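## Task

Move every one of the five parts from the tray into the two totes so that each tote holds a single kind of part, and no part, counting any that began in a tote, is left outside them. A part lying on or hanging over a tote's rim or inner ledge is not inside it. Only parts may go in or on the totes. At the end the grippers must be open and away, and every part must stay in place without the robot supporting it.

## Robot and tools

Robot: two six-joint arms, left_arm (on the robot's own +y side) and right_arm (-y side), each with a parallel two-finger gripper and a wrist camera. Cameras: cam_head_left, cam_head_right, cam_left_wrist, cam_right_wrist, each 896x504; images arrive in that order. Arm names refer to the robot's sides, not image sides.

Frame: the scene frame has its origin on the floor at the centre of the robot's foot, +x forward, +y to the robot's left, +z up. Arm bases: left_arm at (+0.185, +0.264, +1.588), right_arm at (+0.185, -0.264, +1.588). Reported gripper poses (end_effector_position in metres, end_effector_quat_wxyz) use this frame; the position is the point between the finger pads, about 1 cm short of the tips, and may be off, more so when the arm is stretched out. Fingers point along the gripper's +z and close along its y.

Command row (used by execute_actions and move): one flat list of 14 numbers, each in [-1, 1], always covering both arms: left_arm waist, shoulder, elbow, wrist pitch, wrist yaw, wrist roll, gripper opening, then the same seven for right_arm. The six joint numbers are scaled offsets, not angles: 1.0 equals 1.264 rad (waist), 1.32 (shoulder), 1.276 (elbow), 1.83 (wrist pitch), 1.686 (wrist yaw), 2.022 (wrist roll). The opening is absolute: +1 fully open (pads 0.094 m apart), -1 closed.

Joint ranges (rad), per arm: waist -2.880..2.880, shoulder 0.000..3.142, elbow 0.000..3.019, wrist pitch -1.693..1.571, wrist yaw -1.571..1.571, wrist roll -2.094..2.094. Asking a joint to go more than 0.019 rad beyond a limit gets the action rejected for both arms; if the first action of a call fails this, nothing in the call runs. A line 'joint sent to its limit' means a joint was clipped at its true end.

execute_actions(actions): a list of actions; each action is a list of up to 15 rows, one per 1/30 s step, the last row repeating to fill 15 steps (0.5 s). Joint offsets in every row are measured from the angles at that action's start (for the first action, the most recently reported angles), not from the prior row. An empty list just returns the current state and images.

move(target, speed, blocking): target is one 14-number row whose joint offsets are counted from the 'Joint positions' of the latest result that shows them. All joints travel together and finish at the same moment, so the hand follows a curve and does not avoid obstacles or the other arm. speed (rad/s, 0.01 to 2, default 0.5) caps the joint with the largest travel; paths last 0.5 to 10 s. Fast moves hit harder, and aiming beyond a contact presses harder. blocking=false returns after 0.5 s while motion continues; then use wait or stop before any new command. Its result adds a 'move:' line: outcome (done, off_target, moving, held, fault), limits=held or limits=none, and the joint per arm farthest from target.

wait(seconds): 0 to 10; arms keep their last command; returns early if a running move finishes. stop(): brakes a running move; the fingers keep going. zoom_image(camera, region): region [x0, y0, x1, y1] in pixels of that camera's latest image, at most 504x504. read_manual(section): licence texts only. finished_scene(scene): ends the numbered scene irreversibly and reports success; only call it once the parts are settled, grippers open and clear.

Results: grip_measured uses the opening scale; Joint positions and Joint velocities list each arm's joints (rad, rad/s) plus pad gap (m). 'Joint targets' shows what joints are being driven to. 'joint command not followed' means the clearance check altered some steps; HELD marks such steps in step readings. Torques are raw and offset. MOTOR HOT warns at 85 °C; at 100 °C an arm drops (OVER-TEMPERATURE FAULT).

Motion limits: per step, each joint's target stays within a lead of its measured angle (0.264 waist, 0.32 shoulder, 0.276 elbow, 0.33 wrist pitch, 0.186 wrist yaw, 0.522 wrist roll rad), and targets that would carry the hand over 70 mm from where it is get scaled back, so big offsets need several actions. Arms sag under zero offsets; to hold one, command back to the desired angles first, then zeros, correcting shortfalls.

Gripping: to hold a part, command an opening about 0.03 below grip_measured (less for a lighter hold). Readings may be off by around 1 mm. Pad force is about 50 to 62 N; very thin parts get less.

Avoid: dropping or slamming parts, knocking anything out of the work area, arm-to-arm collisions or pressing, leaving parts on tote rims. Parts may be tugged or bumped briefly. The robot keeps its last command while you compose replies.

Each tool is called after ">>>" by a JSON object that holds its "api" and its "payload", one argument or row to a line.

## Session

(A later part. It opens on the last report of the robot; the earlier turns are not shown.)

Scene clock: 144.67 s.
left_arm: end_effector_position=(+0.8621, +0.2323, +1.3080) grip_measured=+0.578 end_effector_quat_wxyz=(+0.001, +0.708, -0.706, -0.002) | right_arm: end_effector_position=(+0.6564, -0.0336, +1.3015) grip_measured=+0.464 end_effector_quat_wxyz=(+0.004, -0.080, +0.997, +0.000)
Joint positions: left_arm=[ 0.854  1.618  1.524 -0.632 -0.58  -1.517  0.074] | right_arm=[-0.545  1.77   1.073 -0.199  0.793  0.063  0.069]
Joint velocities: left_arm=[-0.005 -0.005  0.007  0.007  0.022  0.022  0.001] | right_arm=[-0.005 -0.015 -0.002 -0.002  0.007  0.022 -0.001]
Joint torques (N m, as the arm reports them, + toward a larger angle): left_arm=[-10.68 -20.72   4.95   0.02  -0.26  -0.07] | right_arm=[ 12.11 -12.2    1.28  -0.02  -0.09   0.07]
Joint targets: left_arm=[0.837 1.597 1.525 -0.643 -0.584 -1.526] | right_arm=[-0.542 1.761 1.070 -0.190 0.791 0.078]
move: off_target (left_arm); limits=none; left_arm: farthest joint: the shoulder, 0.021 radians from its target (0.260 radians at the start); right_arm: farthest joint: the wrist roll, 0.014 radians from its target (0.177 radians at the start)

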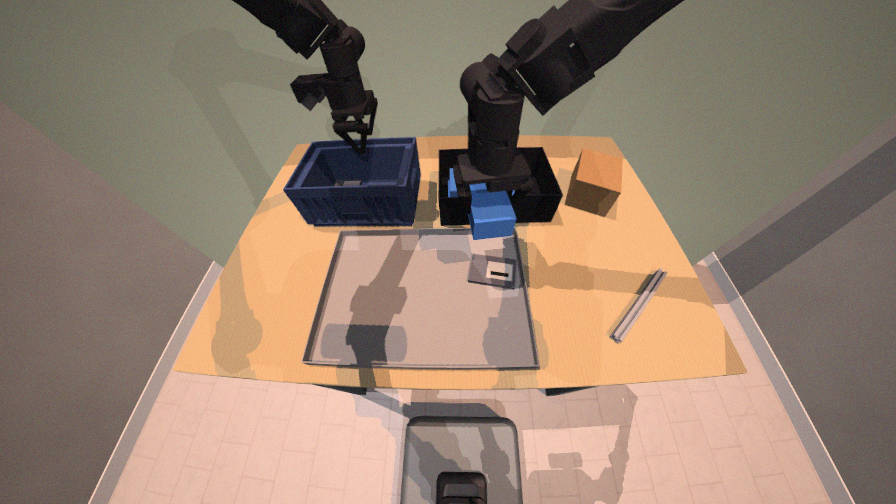

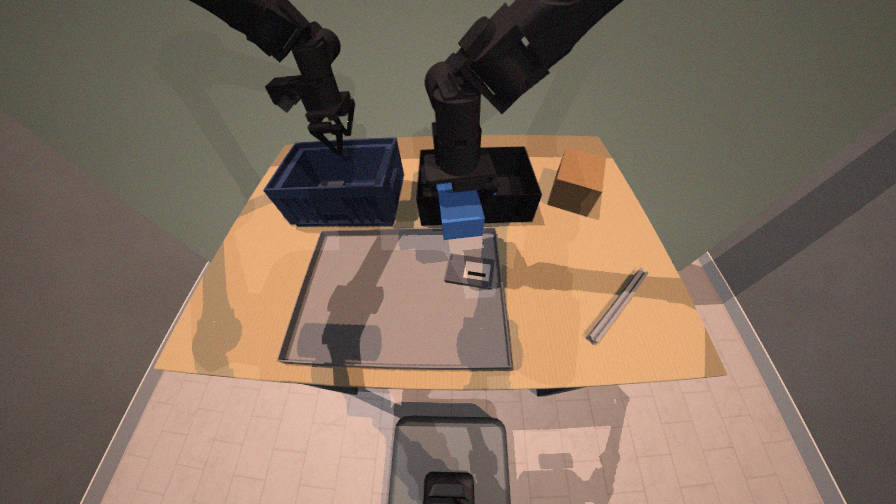

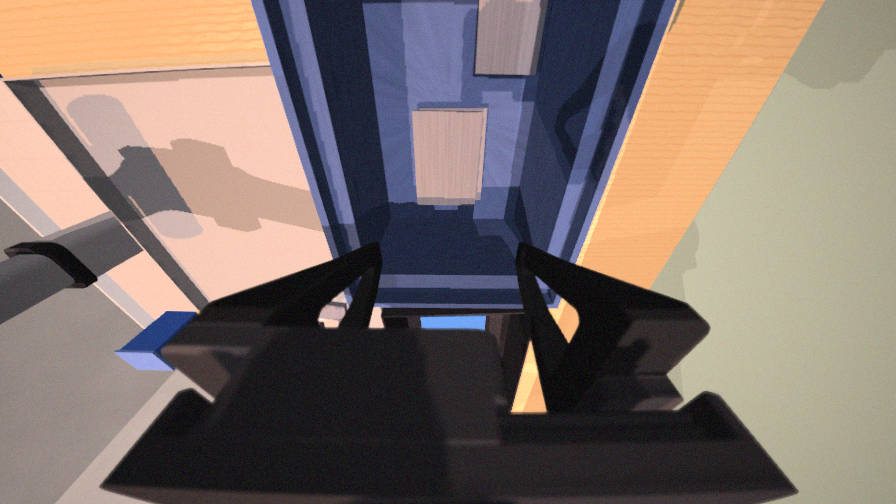

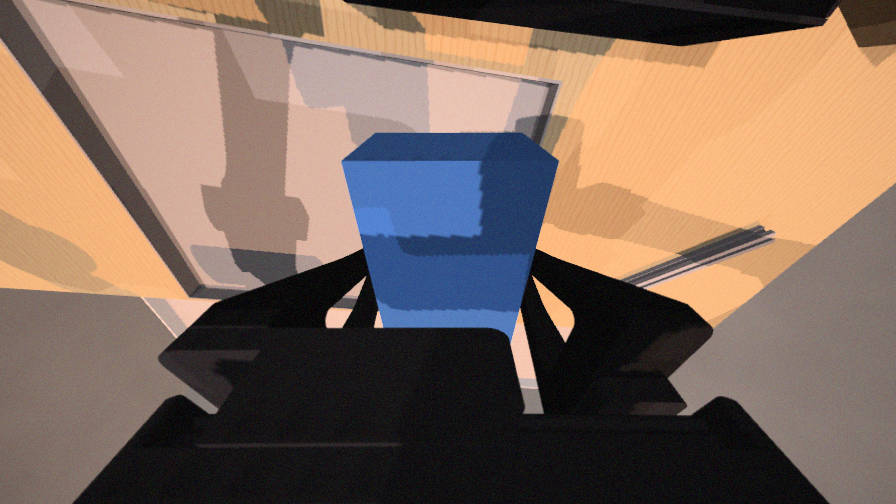

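>>> {"api": "move", "payload": {
  "target": [-0.1345,-0.0311,-0.3887,0.2235,-0.0682,-0.0045,1.0, -0.1145,0.0833,0.5376,-0.2563,-0.0599,-0.0153,0.40],
  "speed": 0.7
}}

Scene clock: 148.27 s.
left_arm: end_effector_position=(+0.6847, +0.1297, +1.2995) grip_measured=+1.000 end_effector_quat_wxyz=(+0.003, +0.658, -0.753, -0.003) | right_arm: end_effector_position=(+0.8813, -0.0969, +1.2811) grip_measured=+0.464 end_effector_quat_wxyz=(+0.001, -0.015, +1.000, +0.000)
Joint positions: left_arm=[ 0.7    1.598  1.022 -0.235 -0.691 -1.517  0.094] | right_arm=[-0.695  1.878  1.736 -0.66   0.694  0.047  0.069]
Joint velocities: left_arm=[-0.005 -0.005 -0.007 -0.007  0.007 -0.081  0.   ] | right_arm=[-0.005 -0.005  0.002 -0.002  0.007 -0.007 -0.   ]
Joint torques (N m, as the arm reports them, + toward a larger angle): left_arm=[-10.14 -15.08   2.16   0.83  -0.25  -0.06] | right_arm=[ 13.69 -16.55   6.45  -0.59  -0.09  -0.19]
Joint targets: left_arm=[0.684 1.577 1.027 -0.223 -0.695 -1.526] | right_arm=[-0.690 1.880 1.759 -0.668 0.692 0.032]
move: off_target (left_arm, right_arm); limits=none; left_arm: farthest joint: the shoulder, 0.021 radians from its target (0.041 radians at the start); right_arm: farthest joint: the elbow, 0.022 radians from its target (0.686 radians at the start)

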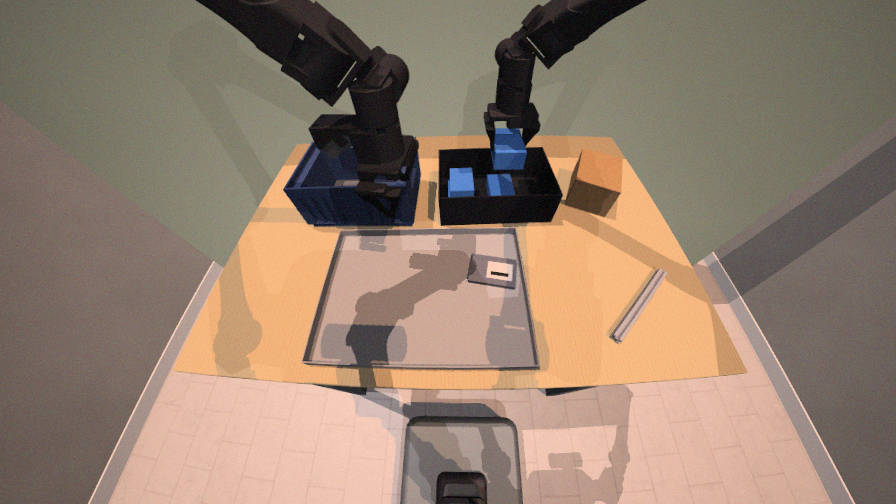

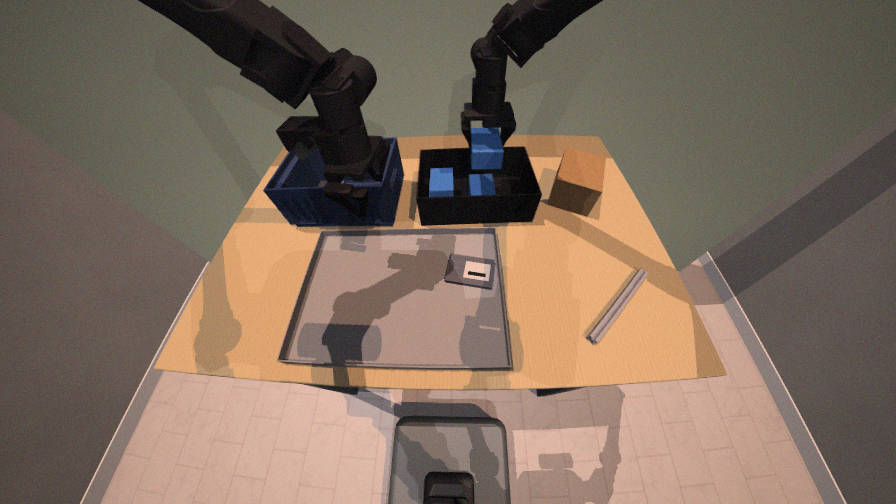

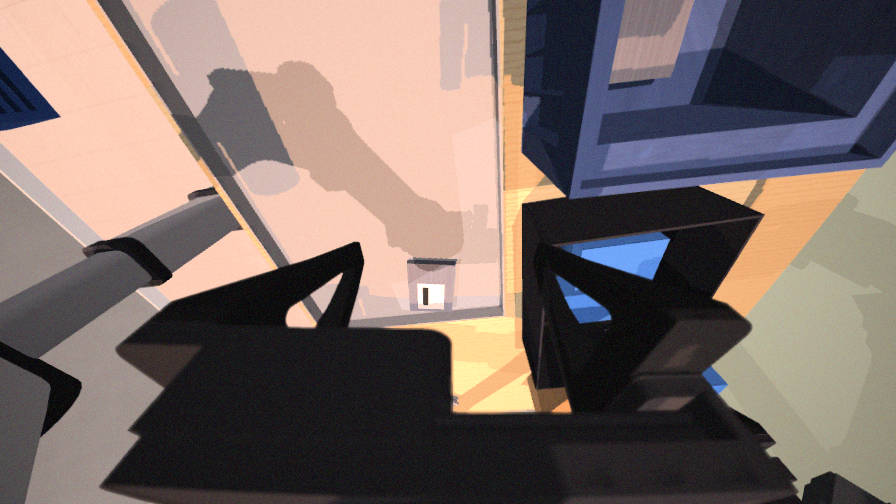

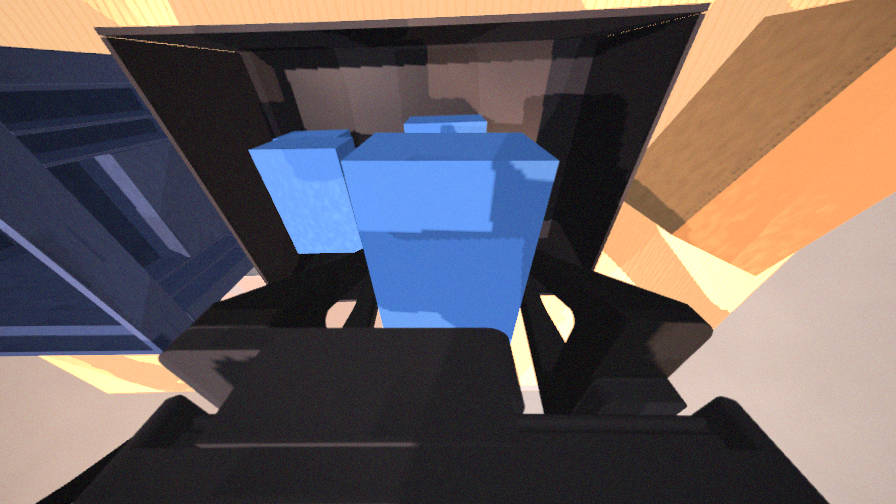

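>>> {"api": "move", "payload": {
  "target": [-0.1187,0.4121,0.2312,0.1104,-0.0543,-0.0396,1.0, -0.0604,0.1164,0.0948,0.0596,-0.0356,-0.0522,0.40],
  "speed": 0.5
}}

Scene clock: 152.77 s.
left_arm: end_effector_position=(+0.6257, -0.0568, +1.1872) grip_measured=+1.000 end_effector_quat_wxyz=(-0.000, +0.638, -0.770, -0.002) | right_arm: end_effector_position=(+0.8733, -0.0912, +1.1923) grip_measured=+0.464 end_effector_quat_wxyz=(-0.004, -0.029, +1.000, +0.002)
Joint positions: left_arm=[ 0.571  2.159  1.313 -0.044 -0.779 -1.588  0.094] | right_arm=[-0.772  2.033  1.824 -0.562  0.636 -0.044  0.069]
Joint velocities: left_arm=[ 0.015 -0.005 -0.012 -0.002 -0.037  0.051  0.   ] | right_arm=[-0.015 -0.015 -0.007 -0.002  0.051  0.007  0.   ]
Joint torques (N m, as the arm reports them, + toward a larger angle): left_arm=[-16.62 -14.57   0.74   0.82  -0.27  -0.08] | right_arm=[ 13.82 -17.33   6.91   0.07  -0.1   -0.21]
Joint targets: left_arm=[0.550 2.142 1.317 -0.033 -0.783 -1.597] | right_arm=[-0.771 2.032 1.857 -0.551 0.634 -0.059]
move: off_target (left_arm, right_arm); limits=none; left_arm: farthest joint: the waist, 0.021 radians from its target (0.150 radians at the start); right_arm: farthest joint: the elbow, 0.033 radians from its target (0.120 radians at the start)

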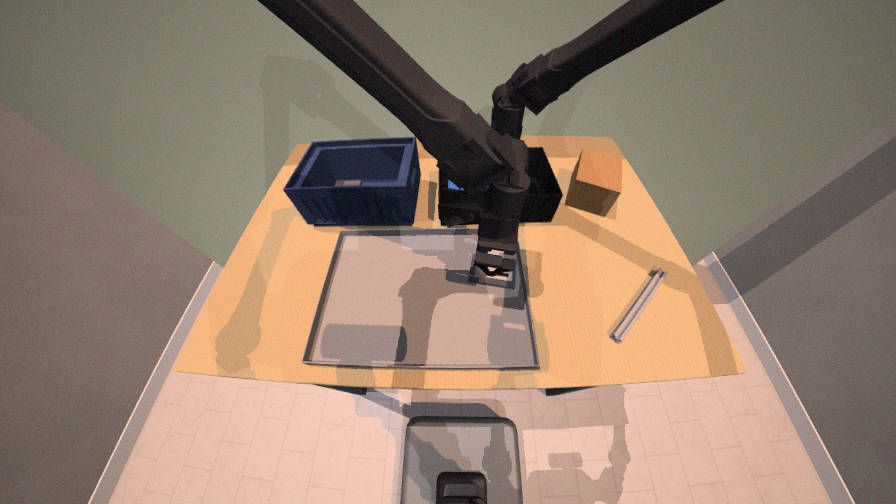

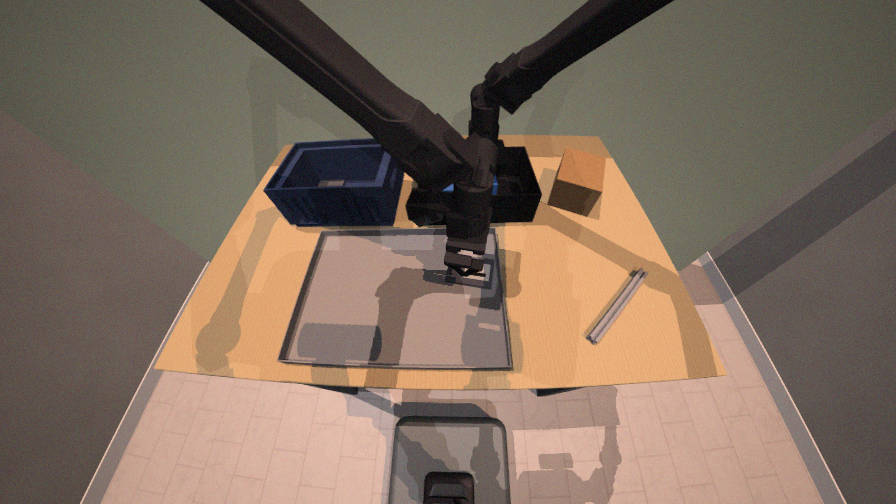

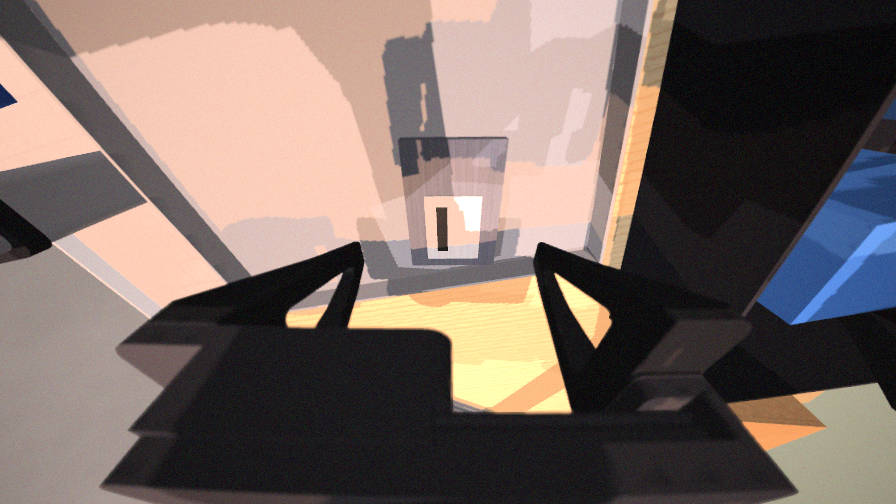

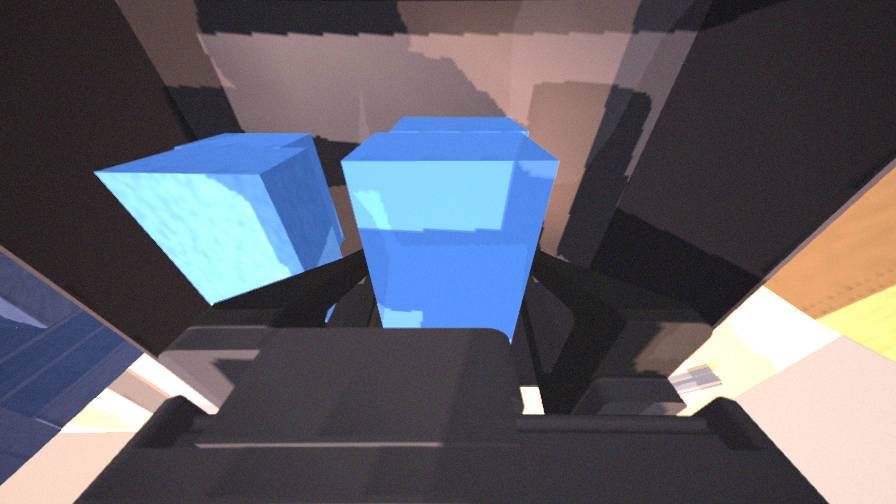

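>>> {"api": "zoom_image", "payload": {
  "camera": "cam_right_wrist",
  "region": [330, 100, 570, 180]
}}

>>> {"api": "zoom_image", "payload": {
  "camera": "cam_left_wrist",
  "region": [340, 110, 560, 310]
}}

Region (330, 100, 570, 180) of cam_right_wrist's 896x504 image, scaled by 2.100, with more detail than that image has.

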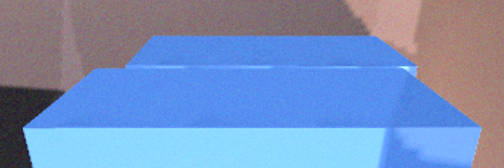

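Region (340, 110, 560, 310) of cam_left_wrist's 896x504 image, scaled by 2.291, with more detail than that image has; it fills the top 458 rows of this view, and the rest is white.

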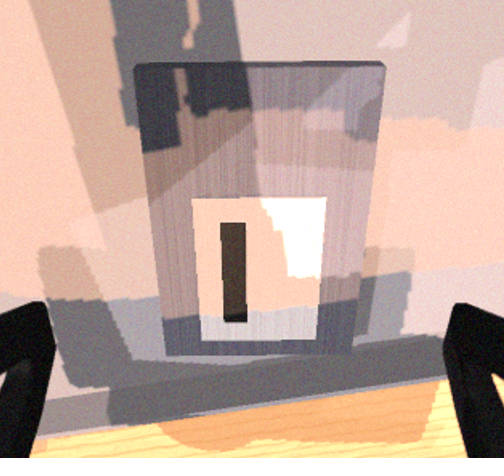

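>>> {"api": "execute_actions", "payload": {
  "actions": [
    [[-0.008,-0.006,0.0055,0.0068,0,0,1,0.0008,-0.0008,0.0270,0.0065,-0.0014,-0.0078,0.40],[0,-0.001,0.0079,0.0075,0.0031,0.0057,1,0,-0.0008,0.0281,0.0070,-0.0016,-0.0082,0.40],[0.0055,0.0032,0.0115,0.0085,0.0040,0.0067,1,-0.0012,-0.0008,0.0292,0.0075,-0.0018,-0.0086,0.40],[0.0077,0.0075,0.0161,0.0097,0.0051,0.0079,1,-0.0025,-0.0008,0.0303,0.0080,-0.0020,-0.0090,0.40],[0.0102,0.0125,0.0215,0.0112,0.0064,0.0094,1,-0.0038,-0.0008,0.0314,0.0085,-0.0022,-0.0095,0.40],[0.0130,0.0180,0.0276,0.0129,0.0078,0.0110,1,-0.0051,-0.0008,0.0324,0.0091,-0.0024,-0.0099,0.40],[0.0159,0.0239,0.0340,0.0146,0.0093,0.0127,1,-0.0064,-0.0008,0.0324,0.0091,-0.0024,-0.0099,0.40],[0.0190,0.0299,0.0405,0.0164,0.0109,0.0144,1,-0.0077,-0.0008,0.0324,0.0091,-0.0024,-0.0099,0.40],[0.0219,0.0358,0.0468,0.0181,0.0124,0.0161,1,-0.0090,-0.0008,0.0324,0.0091,-0.0024,-0.0099,0.40],[0.0247,0.0413,0.0529,0.0198,0.0138,0.0177,1,-0.0103,-0.0008,0.0324,0.0091,-0.0024,-0.0099,0.40],[0.0272,0.0463,0.0583,0.0213,0.0151,0.0192,1,-0.0115,-0.0008,0.0324,0.0091,-0.0024,-0.0099,0.40],[0.0294,0.0506,0.0629,0.0225,0.0162,0.0204,1,-0.0127,-0.0008,0.0324,0.0091,-0.0024,-0.0099,0.40],[0.0310,0.0539,0.0665,0.0235,0.0170,0.0214,1,-0.0127,-0.0008,0.0324,0.0091,-0.0024,-0.0099,0.40],[0.0321,0.0560,0.0689,0.0242,0.0176,0.0220,1,-0.0127,-0.0008,0.0324,0.0091,-0.0024,-0.0099,0.40],[0.0325,0.0568,0.0697,0.0244,0.0178,0.0222,1,-0.0127,-0.0008,0.0324,0.0091,-0.0024,-0.0099,0.40]]
  ]
}}

>>> {"api": "wait", "payload": {
  "seconds": 0.3
}}

Scene clock: 159.87 s.
left_arm: end_effector_position=(+0.6412, -0.0669, +1.1594) grip_measured=+1.000 end_effector_quat_wxyz=(-0.004, +0.646, -0.763, +0.010) | right_arm: end_effector_position=(+0.8794, -0.0977, +1.1902) grip_measured=+0.464 end_effector_quat_wxyz=(+0.001, -0.025, +1.000, +0.001)
Joint positions: left_arm=[ 0.597  2.222  1.395 -0.012 -0.753 -1.56   0.094] | right_arm=[-0.781  2.033  1.834 -0.555  0.632 -0.05   0.069]
Joint velocities: left_arm=[0.103 0.132 0.066 0.042 0.037 0.095 0.   ] | right_arm=[-0.005 -0.005  0.032  0.007  0.007 -0.007 -0.   ]
Joint torques (N m, as the arm reports them, + toward a larger angle): left_arm=[-14.52 -12.3    0.56   0.76   0.03   0.08] | right_arm=[ 12.97 -17.51   6.73   0.14   0.01  -0.19]
Joint targets: left_arm=[0.613 2.234 1.401 0.000 -0.749 -1.543] | right_arm=[-0.788 2.032 1.866 -0.545 0.632 -0.064]
Step readings (joint positions):
0: left_arm=[0.571 2.159 1.313 -0.044 -0.779 -1.588] | right_arm=[-0.772 2.033 1.824 -0.562 0.636 -0.045]
1: left_arm=[0.571 2.159 1.313 -0.044 -0.779 -1.588] | right_arm=[-0.772 2.033 1.824 -0.562 0.636 -0.045]
2: left_arm=[0.571 2.159 1.313 -0.044 -0.778 -1.588] | right_arm=[-0.772 2.033 1.824 -0.561 0.636 -0.045]
4: left_arm=[0.571 2.160 1.315 -0.043 -0.776 -1.586] | right_arm=[-0.772 2.033 1.824 -0.560 0.635 -0.046]
8: left_arm=[0.574 2.175 1.341 -0.033 -0.767 -1.579] | right_arm=[-0.773 2.033 1.828 -0.557 0.634 -0.048]
15: Joint positions above

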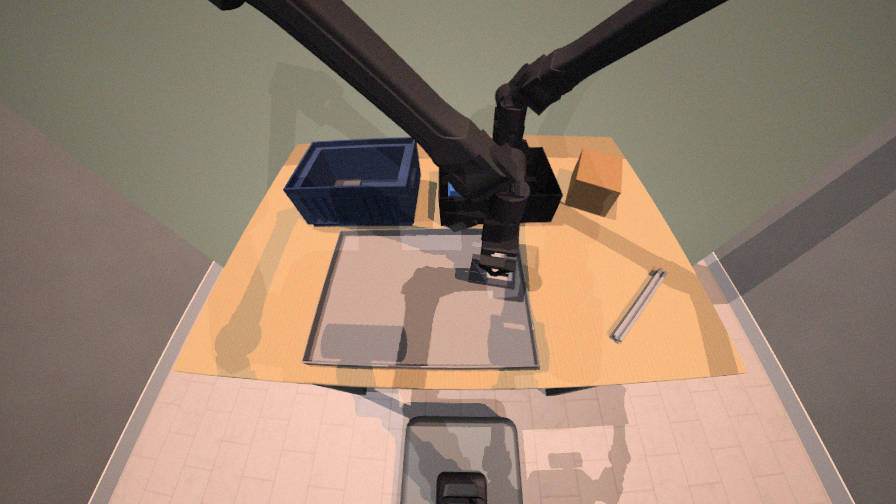

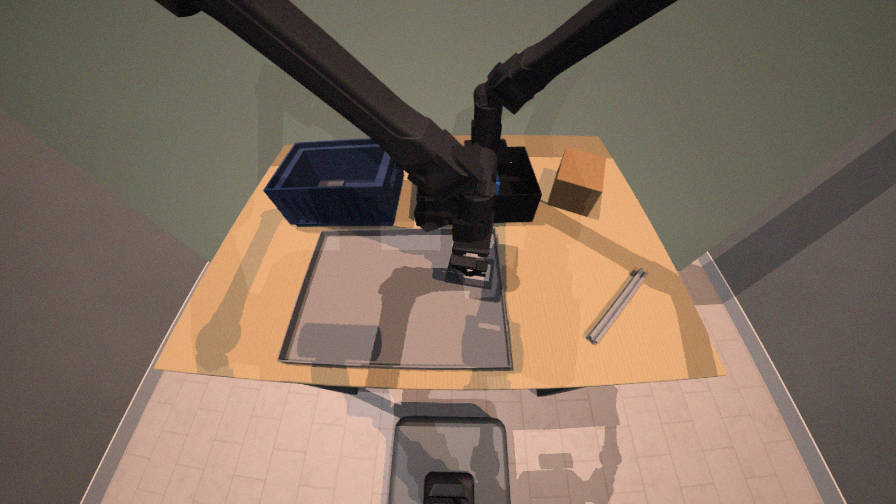

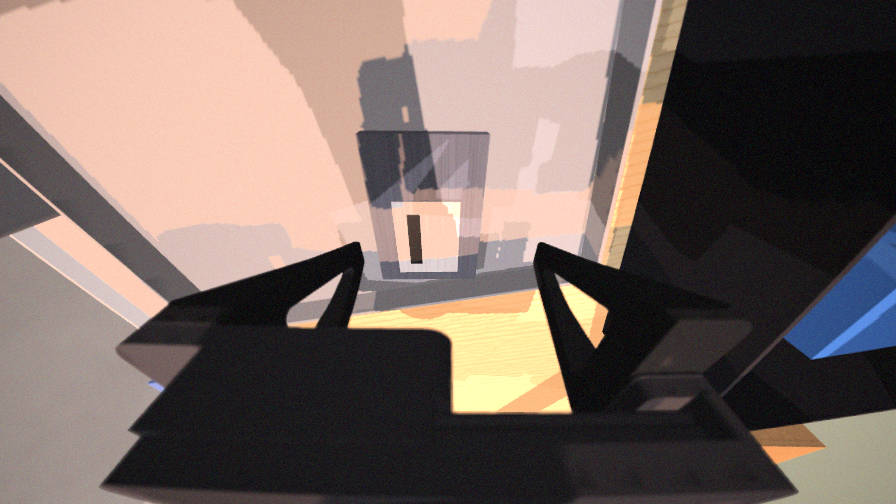

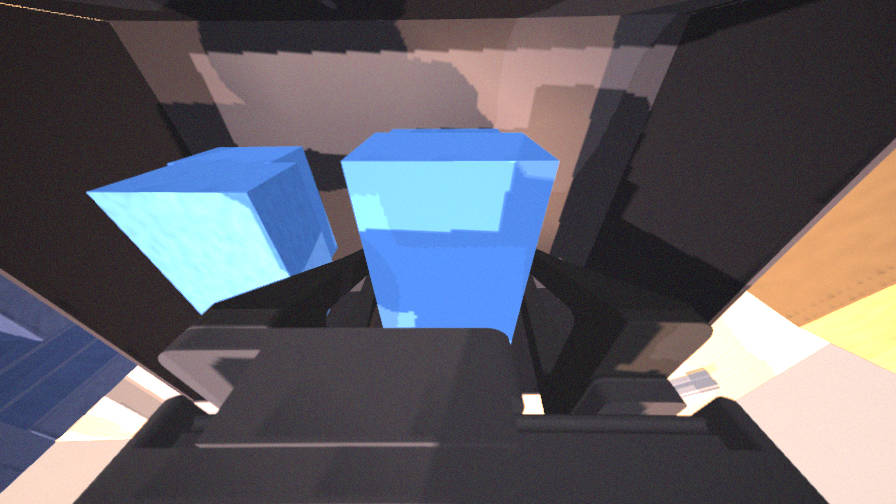

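Scene clock: 160.17 s.
left_arm: end_effector_position=(+0.6340, -0.0630, +1.1504) grip_measured=+1.000 end_effector_quat_wxyz=(-0.002, +0.643, -0.766, +0.002) | right_arm: end_effector_position=(+0.8798, -0.0978, +1.1904) grip_measured=+0.464 end_effector_quat_wxyz=(+0.001, -0.025, +1.000, +0.001)
Joint positions: left_arm=[ 0.609  2.237  1.397 -0.011 -0.752 -1.554  0.094] | right_arm=[-0.781  2.033  1.835 -0.555  0.632 -0.05   0.069]
Joint velocities: left_arm=[-0.005 -0.005 -0.007 -0.002 -0.007  0.037  0.   ] | right_arm=[-0.005  0.005 -0.002 -0.002 -0.022 -0.007 -0.001]
Joint torques (N m, as the arm reports them, + toward a larger angle): left_arm=[-14.58 -13.06   0.61   0.8   -0.02   0.12] | right_arm=[ 12.9  -17.41   6.78   0.02   0.01  -0.2 ]
Joint targets: left_arm=[0.613 2.235 1.401 0.001 -0.749 -1.543] | right_arm=[-0.788 2.032 1.866 -0.545 0.632 -0.064]
wait: 0.30 s; no rest

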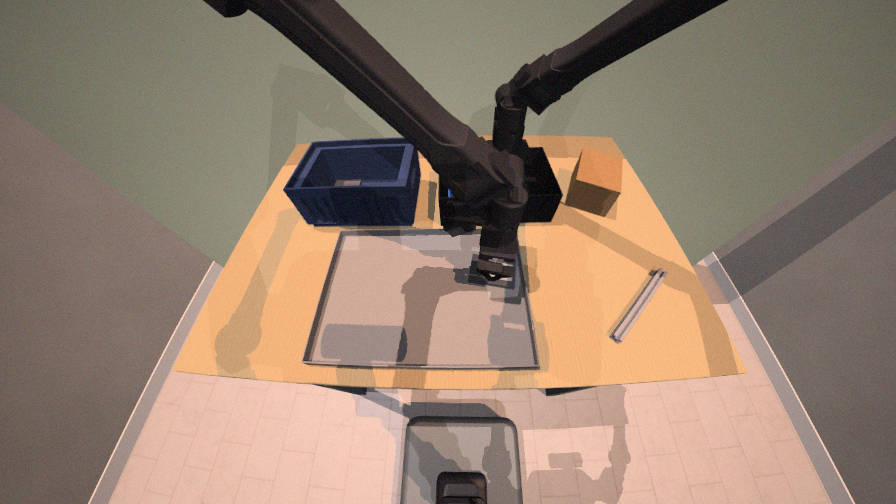

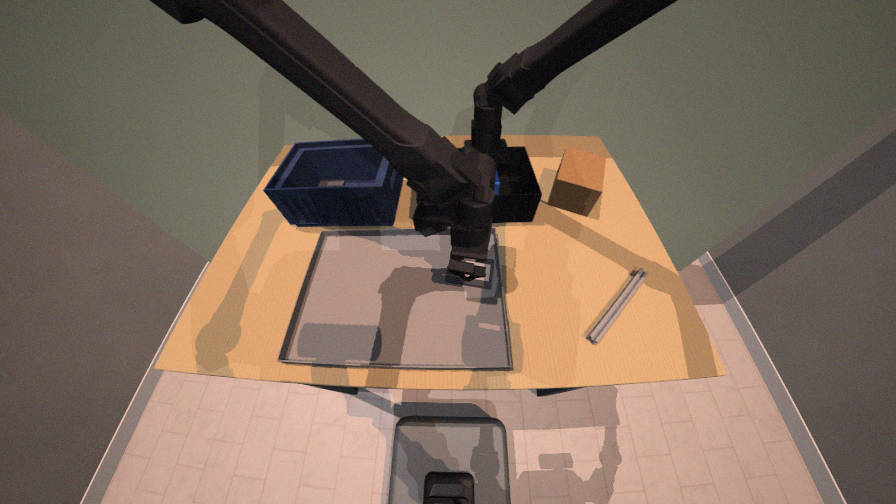

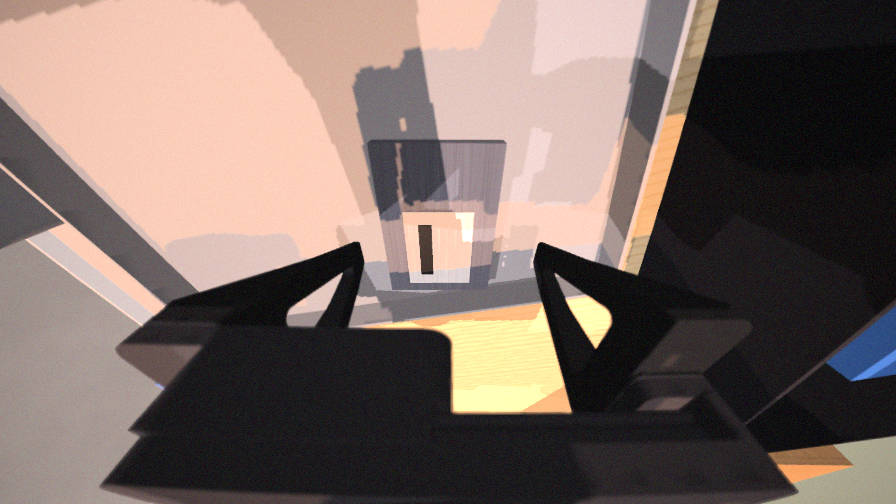

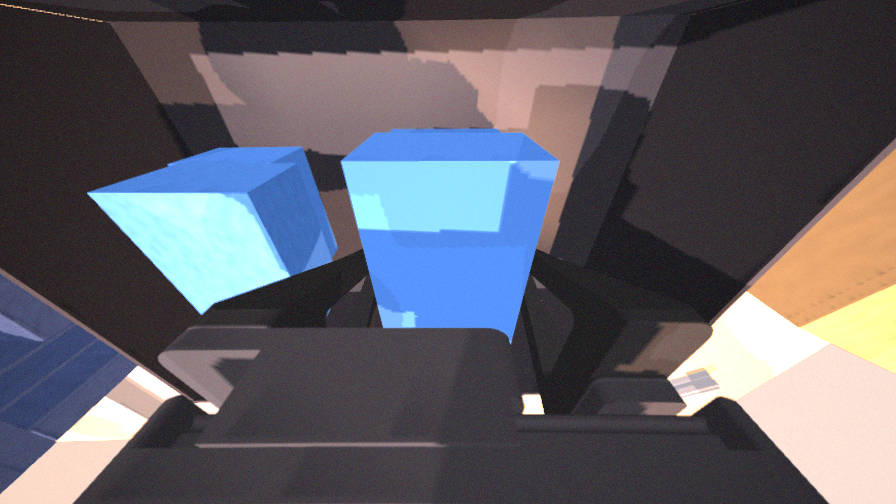

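>>> {"api": "execute_actions", "payload": {
  "actions": [
    [[0.0037,-0.0003,0.0031,0.0066,0.0018,0.0057,1,-0.0024,-0.0008,0.0243,0.0055,0,-0.0069,0.43],[0.0049,0.0029,0.0031,0.0066,0.0018,0.0064,1,-0.0024,-0.0008,0.0243,0.0055,0,-0.0069,0.46],[0.0069,0.0077,0.0031,0.0066,0.0018,0.0076,1,-0.0024,-0.0008,0.0243,0.0055,0,-0.0069,0.48],[0.0092,0.0137,0.0031,0.0066,0.0018,0.0090,1,-0.0024,-0.0008,0.0243,0.0055,0,-0.0069,0.50],[0.0118,0.0204,0.0041,0.0069,0.0020,0.0106,1,-0.0024,-0.0008,0.0243,0.0055,0,-0.0069,0.52],[0.0146,0.0272,0.0068,0.0076,0.0026,0.0122,1,-0.0024,-0.0008,0.0243,0.0055,0,-0.0069,0.54],[0.0172,0.0339,0.0109,0.0087,0.0036,0.0138,1,-0.0024,-0.0008,0.0243,0.0055,0,-0.0069,0.56],[0.0195,0.0399,0.0159,0.0101,0.0047,0.0152,1,-0.0024,-0.0008,0.0243,0.0055,0,-0.0069,0.58],[0.0215,0.0447,0.0215,0.0116,0.0060,0.0164,1,-0.0024,-0.0008,0.0243,0.0055,0,-0.0069,0.60],[0.0227,0.0479,0.0273,0.0131,0.0073,0.0171,1,-0.0024,-0.0008,0.0243,0.0055,0,-0.0069,0.62],[0.0232,0.0491,0.0329,0.0146,0.0086,0.0174,1,-0.0024,-0.0008,0.0243,0.0055,0,-0.0069,0.64],[0.0232,0.0491,0.0379,0.0160,0.0097,0.0174,1,-0.0024,-0.0008,0.0243,0.0055,0,-0.0069,0.66],[0.0232,0.0491,0.0420,0.0171,0.0107,0.0174,1,-0.0024,-0.0008,0.0243,0.0055,0,-0.0069,0.68],[0.0232,0.0491,0.0447,0.0178,0.0113,0.0174,1,-0.0024,-0.0008,0.0243,0.0055,0,-0.0069,0.68],[0.0232,0.0491,0.0457,0.0181,0.0115,0.0174,1,-0.0024,-0.0008,0.0243,0.0055,0,-0.0069,0.68]]
  ]
}}

>>> {"api": "wait", "payload": {
  "seconds": 0.3
}}

Scene clock: 164.80 s.
left_arm: end_effector_position=(+0.6167, -0.0705, +1.1214) grip_measured=+1.000 end_effector_quat_wxyz=(+0.005, +0.635, -0.772, -0.004) | right_arm: end_effector_position=(+0.8798, -0.0978, +1.1904) grip_measured=+0.678 end_effector_quat_wxyz=(+0.001, -0.025, +1.000, +0.001)
Joint positions: left_arm=[ 0.629  2.309  1.44   0.006 -0.737 -1.531  0.094] | right_arm=[-0.781  2.033  1.835 -0.555  0.632 -0.05   0.079]
Joint velocities: left_arm=[ 0.034  0.103  0.051  0.056 -0.022  0.051  0.   ] | right_arm=[-0.005 -0.015 -0.022  0.007 -0.051  0.007  0.001]
Joint torques (N m, as the arm reports them, + toward a larger angle): left_arm=[-13.7  -13.96   1.04   0.84  -0.03   0.15] | right_arm=[ 13.18 -17.28   6.81   0.02   0.    -0.2 ]
Joint targets: left_arm=[0.638 2.301 1.455 0.022 -0.733 -1.518] | right_arm=[-0.784 2.032 1.866 -0.545 0.632 -0.064]
Step readings (joint positions):
0: left_arm=[0.609 2.237 1.397 -0.011 -0.752 -1.552] | right_arm=[-0.781 2.033 1.835 -0.555 0.632 -0.050]
1: left_arm=[0.609 2.237 1.397 -0.011 -0.752 -1.552] | right_arm=[-0.781 2.033 1.835 -0.555 0.632 -0.050]
2: left_arm=[0.609 2.237 1.397 -0.011 -0.752 -1.552] | right_arm=[-0.781 2.033 1.835 -0.555 0.632 -0.050]
4: left_arm=[0.609 2.237 1.397 -0.011 -0.752 -1.550] | right_arm=[-0.781 2.033 1.835 -0.555 0.632 -0.050]
8: left_arm=[0.611 2.254 1.406 -0.008 -0.750 -1.542] | right_arm=[-0.781 2.033 1.835 -0.555 0.632 -0.050]
15: Joint positions above

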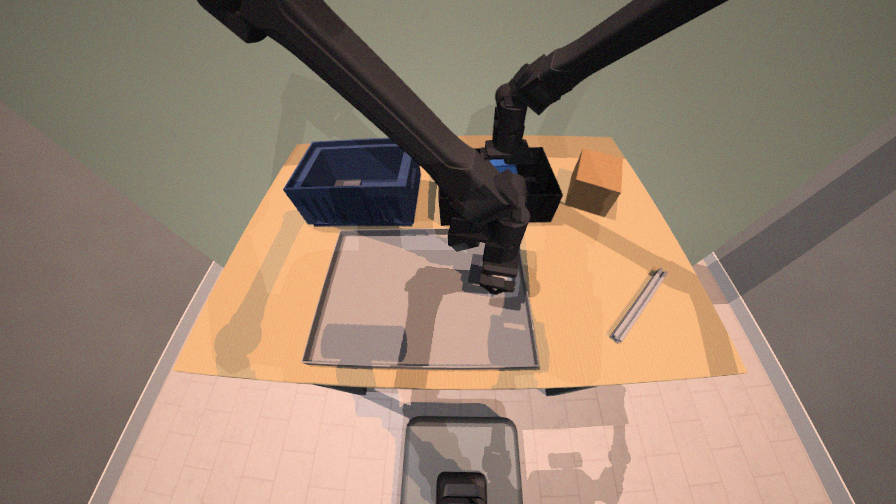

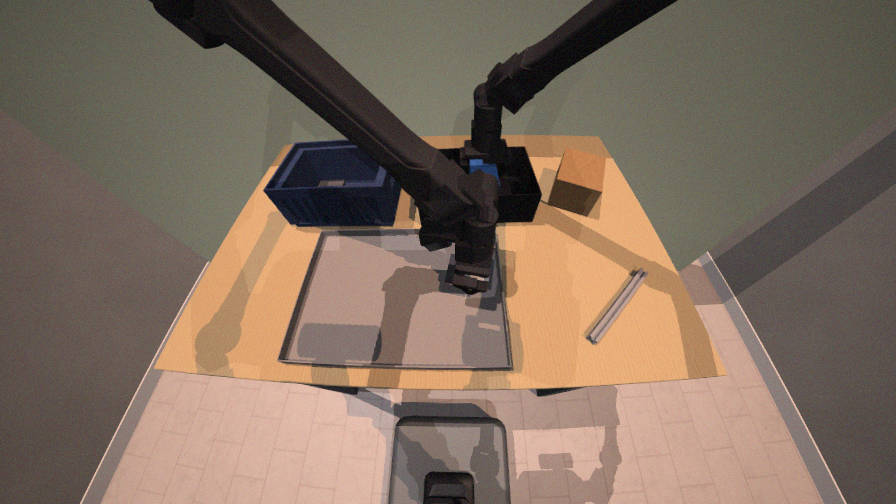

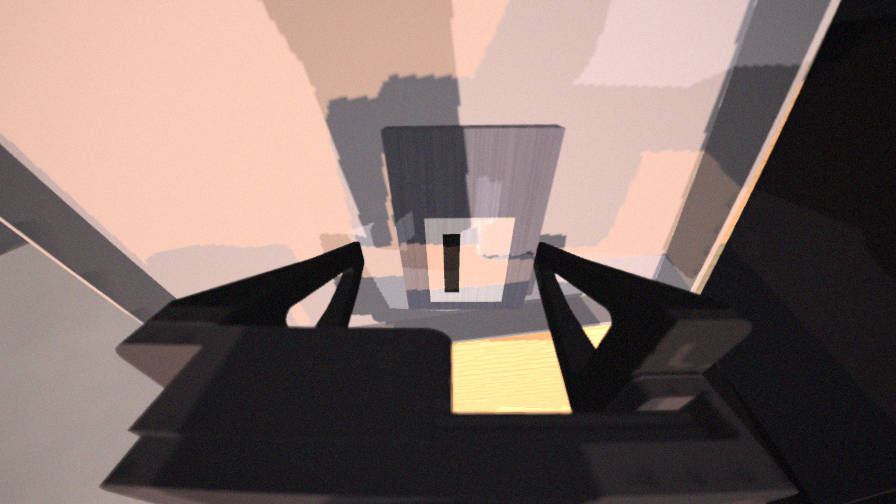

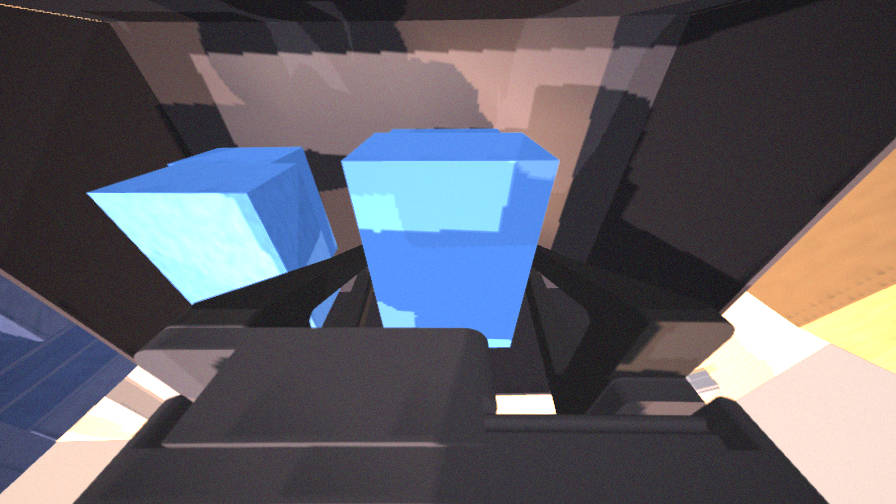

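Scene clock: 165.10 s.
left_arm: end_effector_position=(+0.6225, -0.0706, +1.1195) grip_measured=+1.000 end_effector_quat_wxyz=(+0.002, +0.638, -0.770, -0.001) | right_arm: end_effector_position=(+0.8798, -0.0978, +1.1904) grip_measured=+0.679 end_effector_quat_wxyz=(+0.001, -0.025, +1.000, +0.001)
Joint positions: left_arm=[ 0.632  2.312  1.452  0.01  -0.737 -1.528  0.094] | right_arm=[-0.781  2.033  1.835 -0.555  0.632 -0.05   0.079]
Joint velocities: left_arm=[-0.015 -0.015 -0.012  0.002  0.037  0.022  0.   ] | right_arm=[ 0.005 -0.015 -0.002 -0.017 -0.007  0.022 -0.001]
Joint torques (N m, as the arm reports them, + toward a larger angle): left_arm=[-14.74 -13.96   0.15   0.94   0.01   0.12] | right_arm=[ 13.12 -17.55   6.78   0.03  -0.01  -0.2 ]
Joint targets: left_arm=[0.638 2.301 1.455 0.022 -0.733 -1.518] | right_arm=[-0.784 2.032 1.866 -0.545 0.632 -0.064]
wait: 0.30 s; no rest

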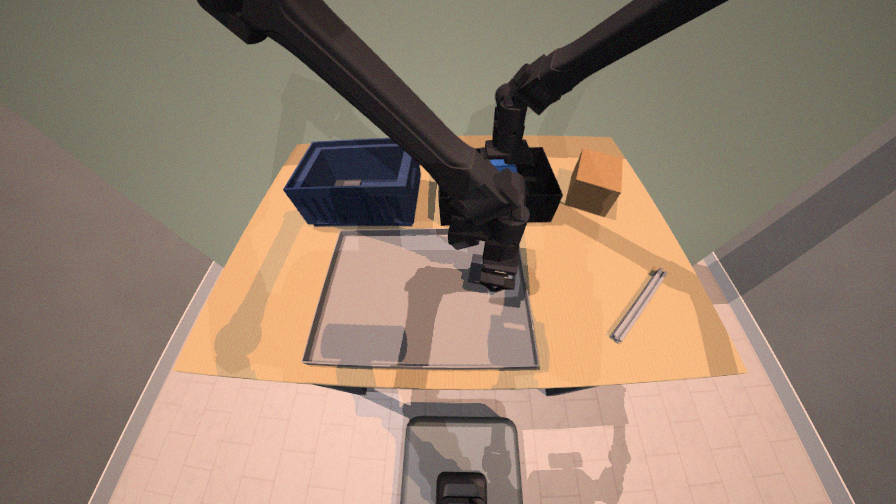

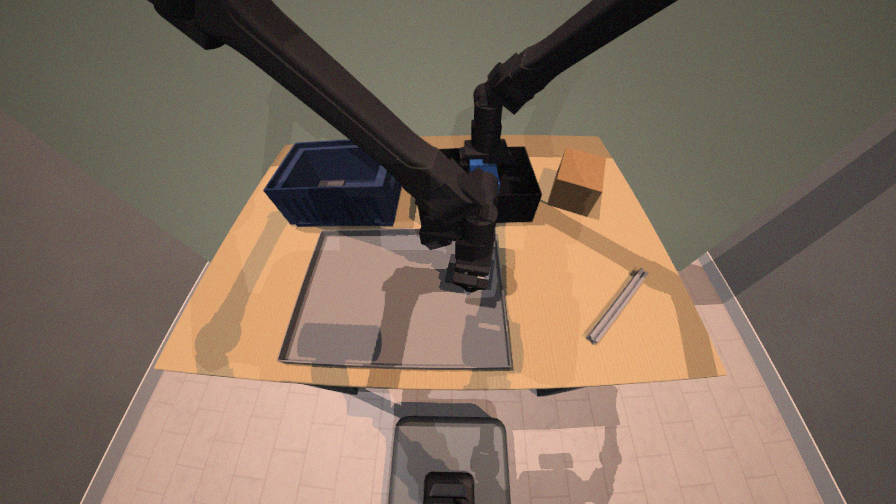

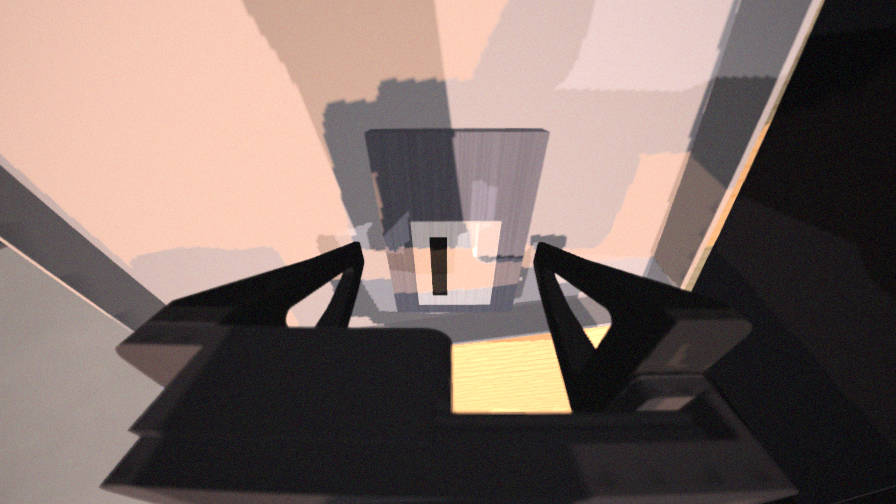

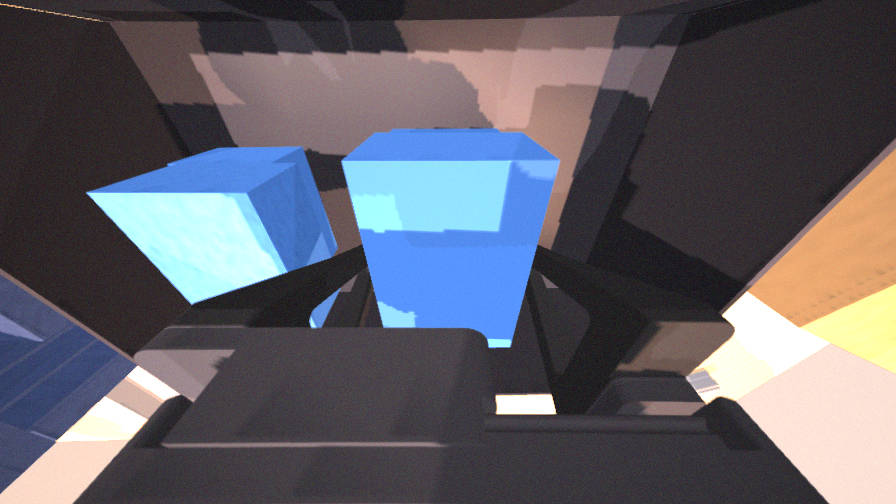

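>>> {"api": "zoom_image", "payload": {
  "camera": "cam_left_wrist",
  "region": [330, 110, 570, 330]
}}

Region (330, 110, 570, 330) of cam_left_wrist's 896x504 image, scaled by 2.100, with more detail than that image has; it fills the top 462 rows of this view, and the rest is white.

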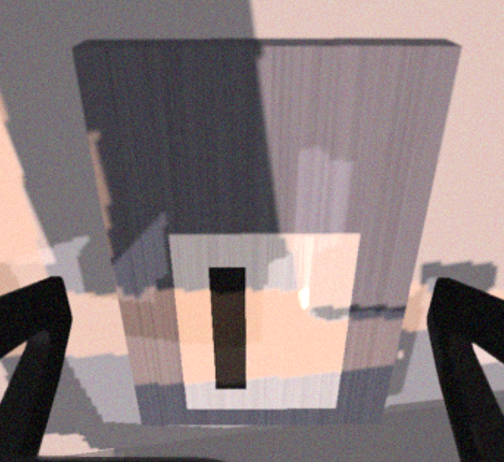

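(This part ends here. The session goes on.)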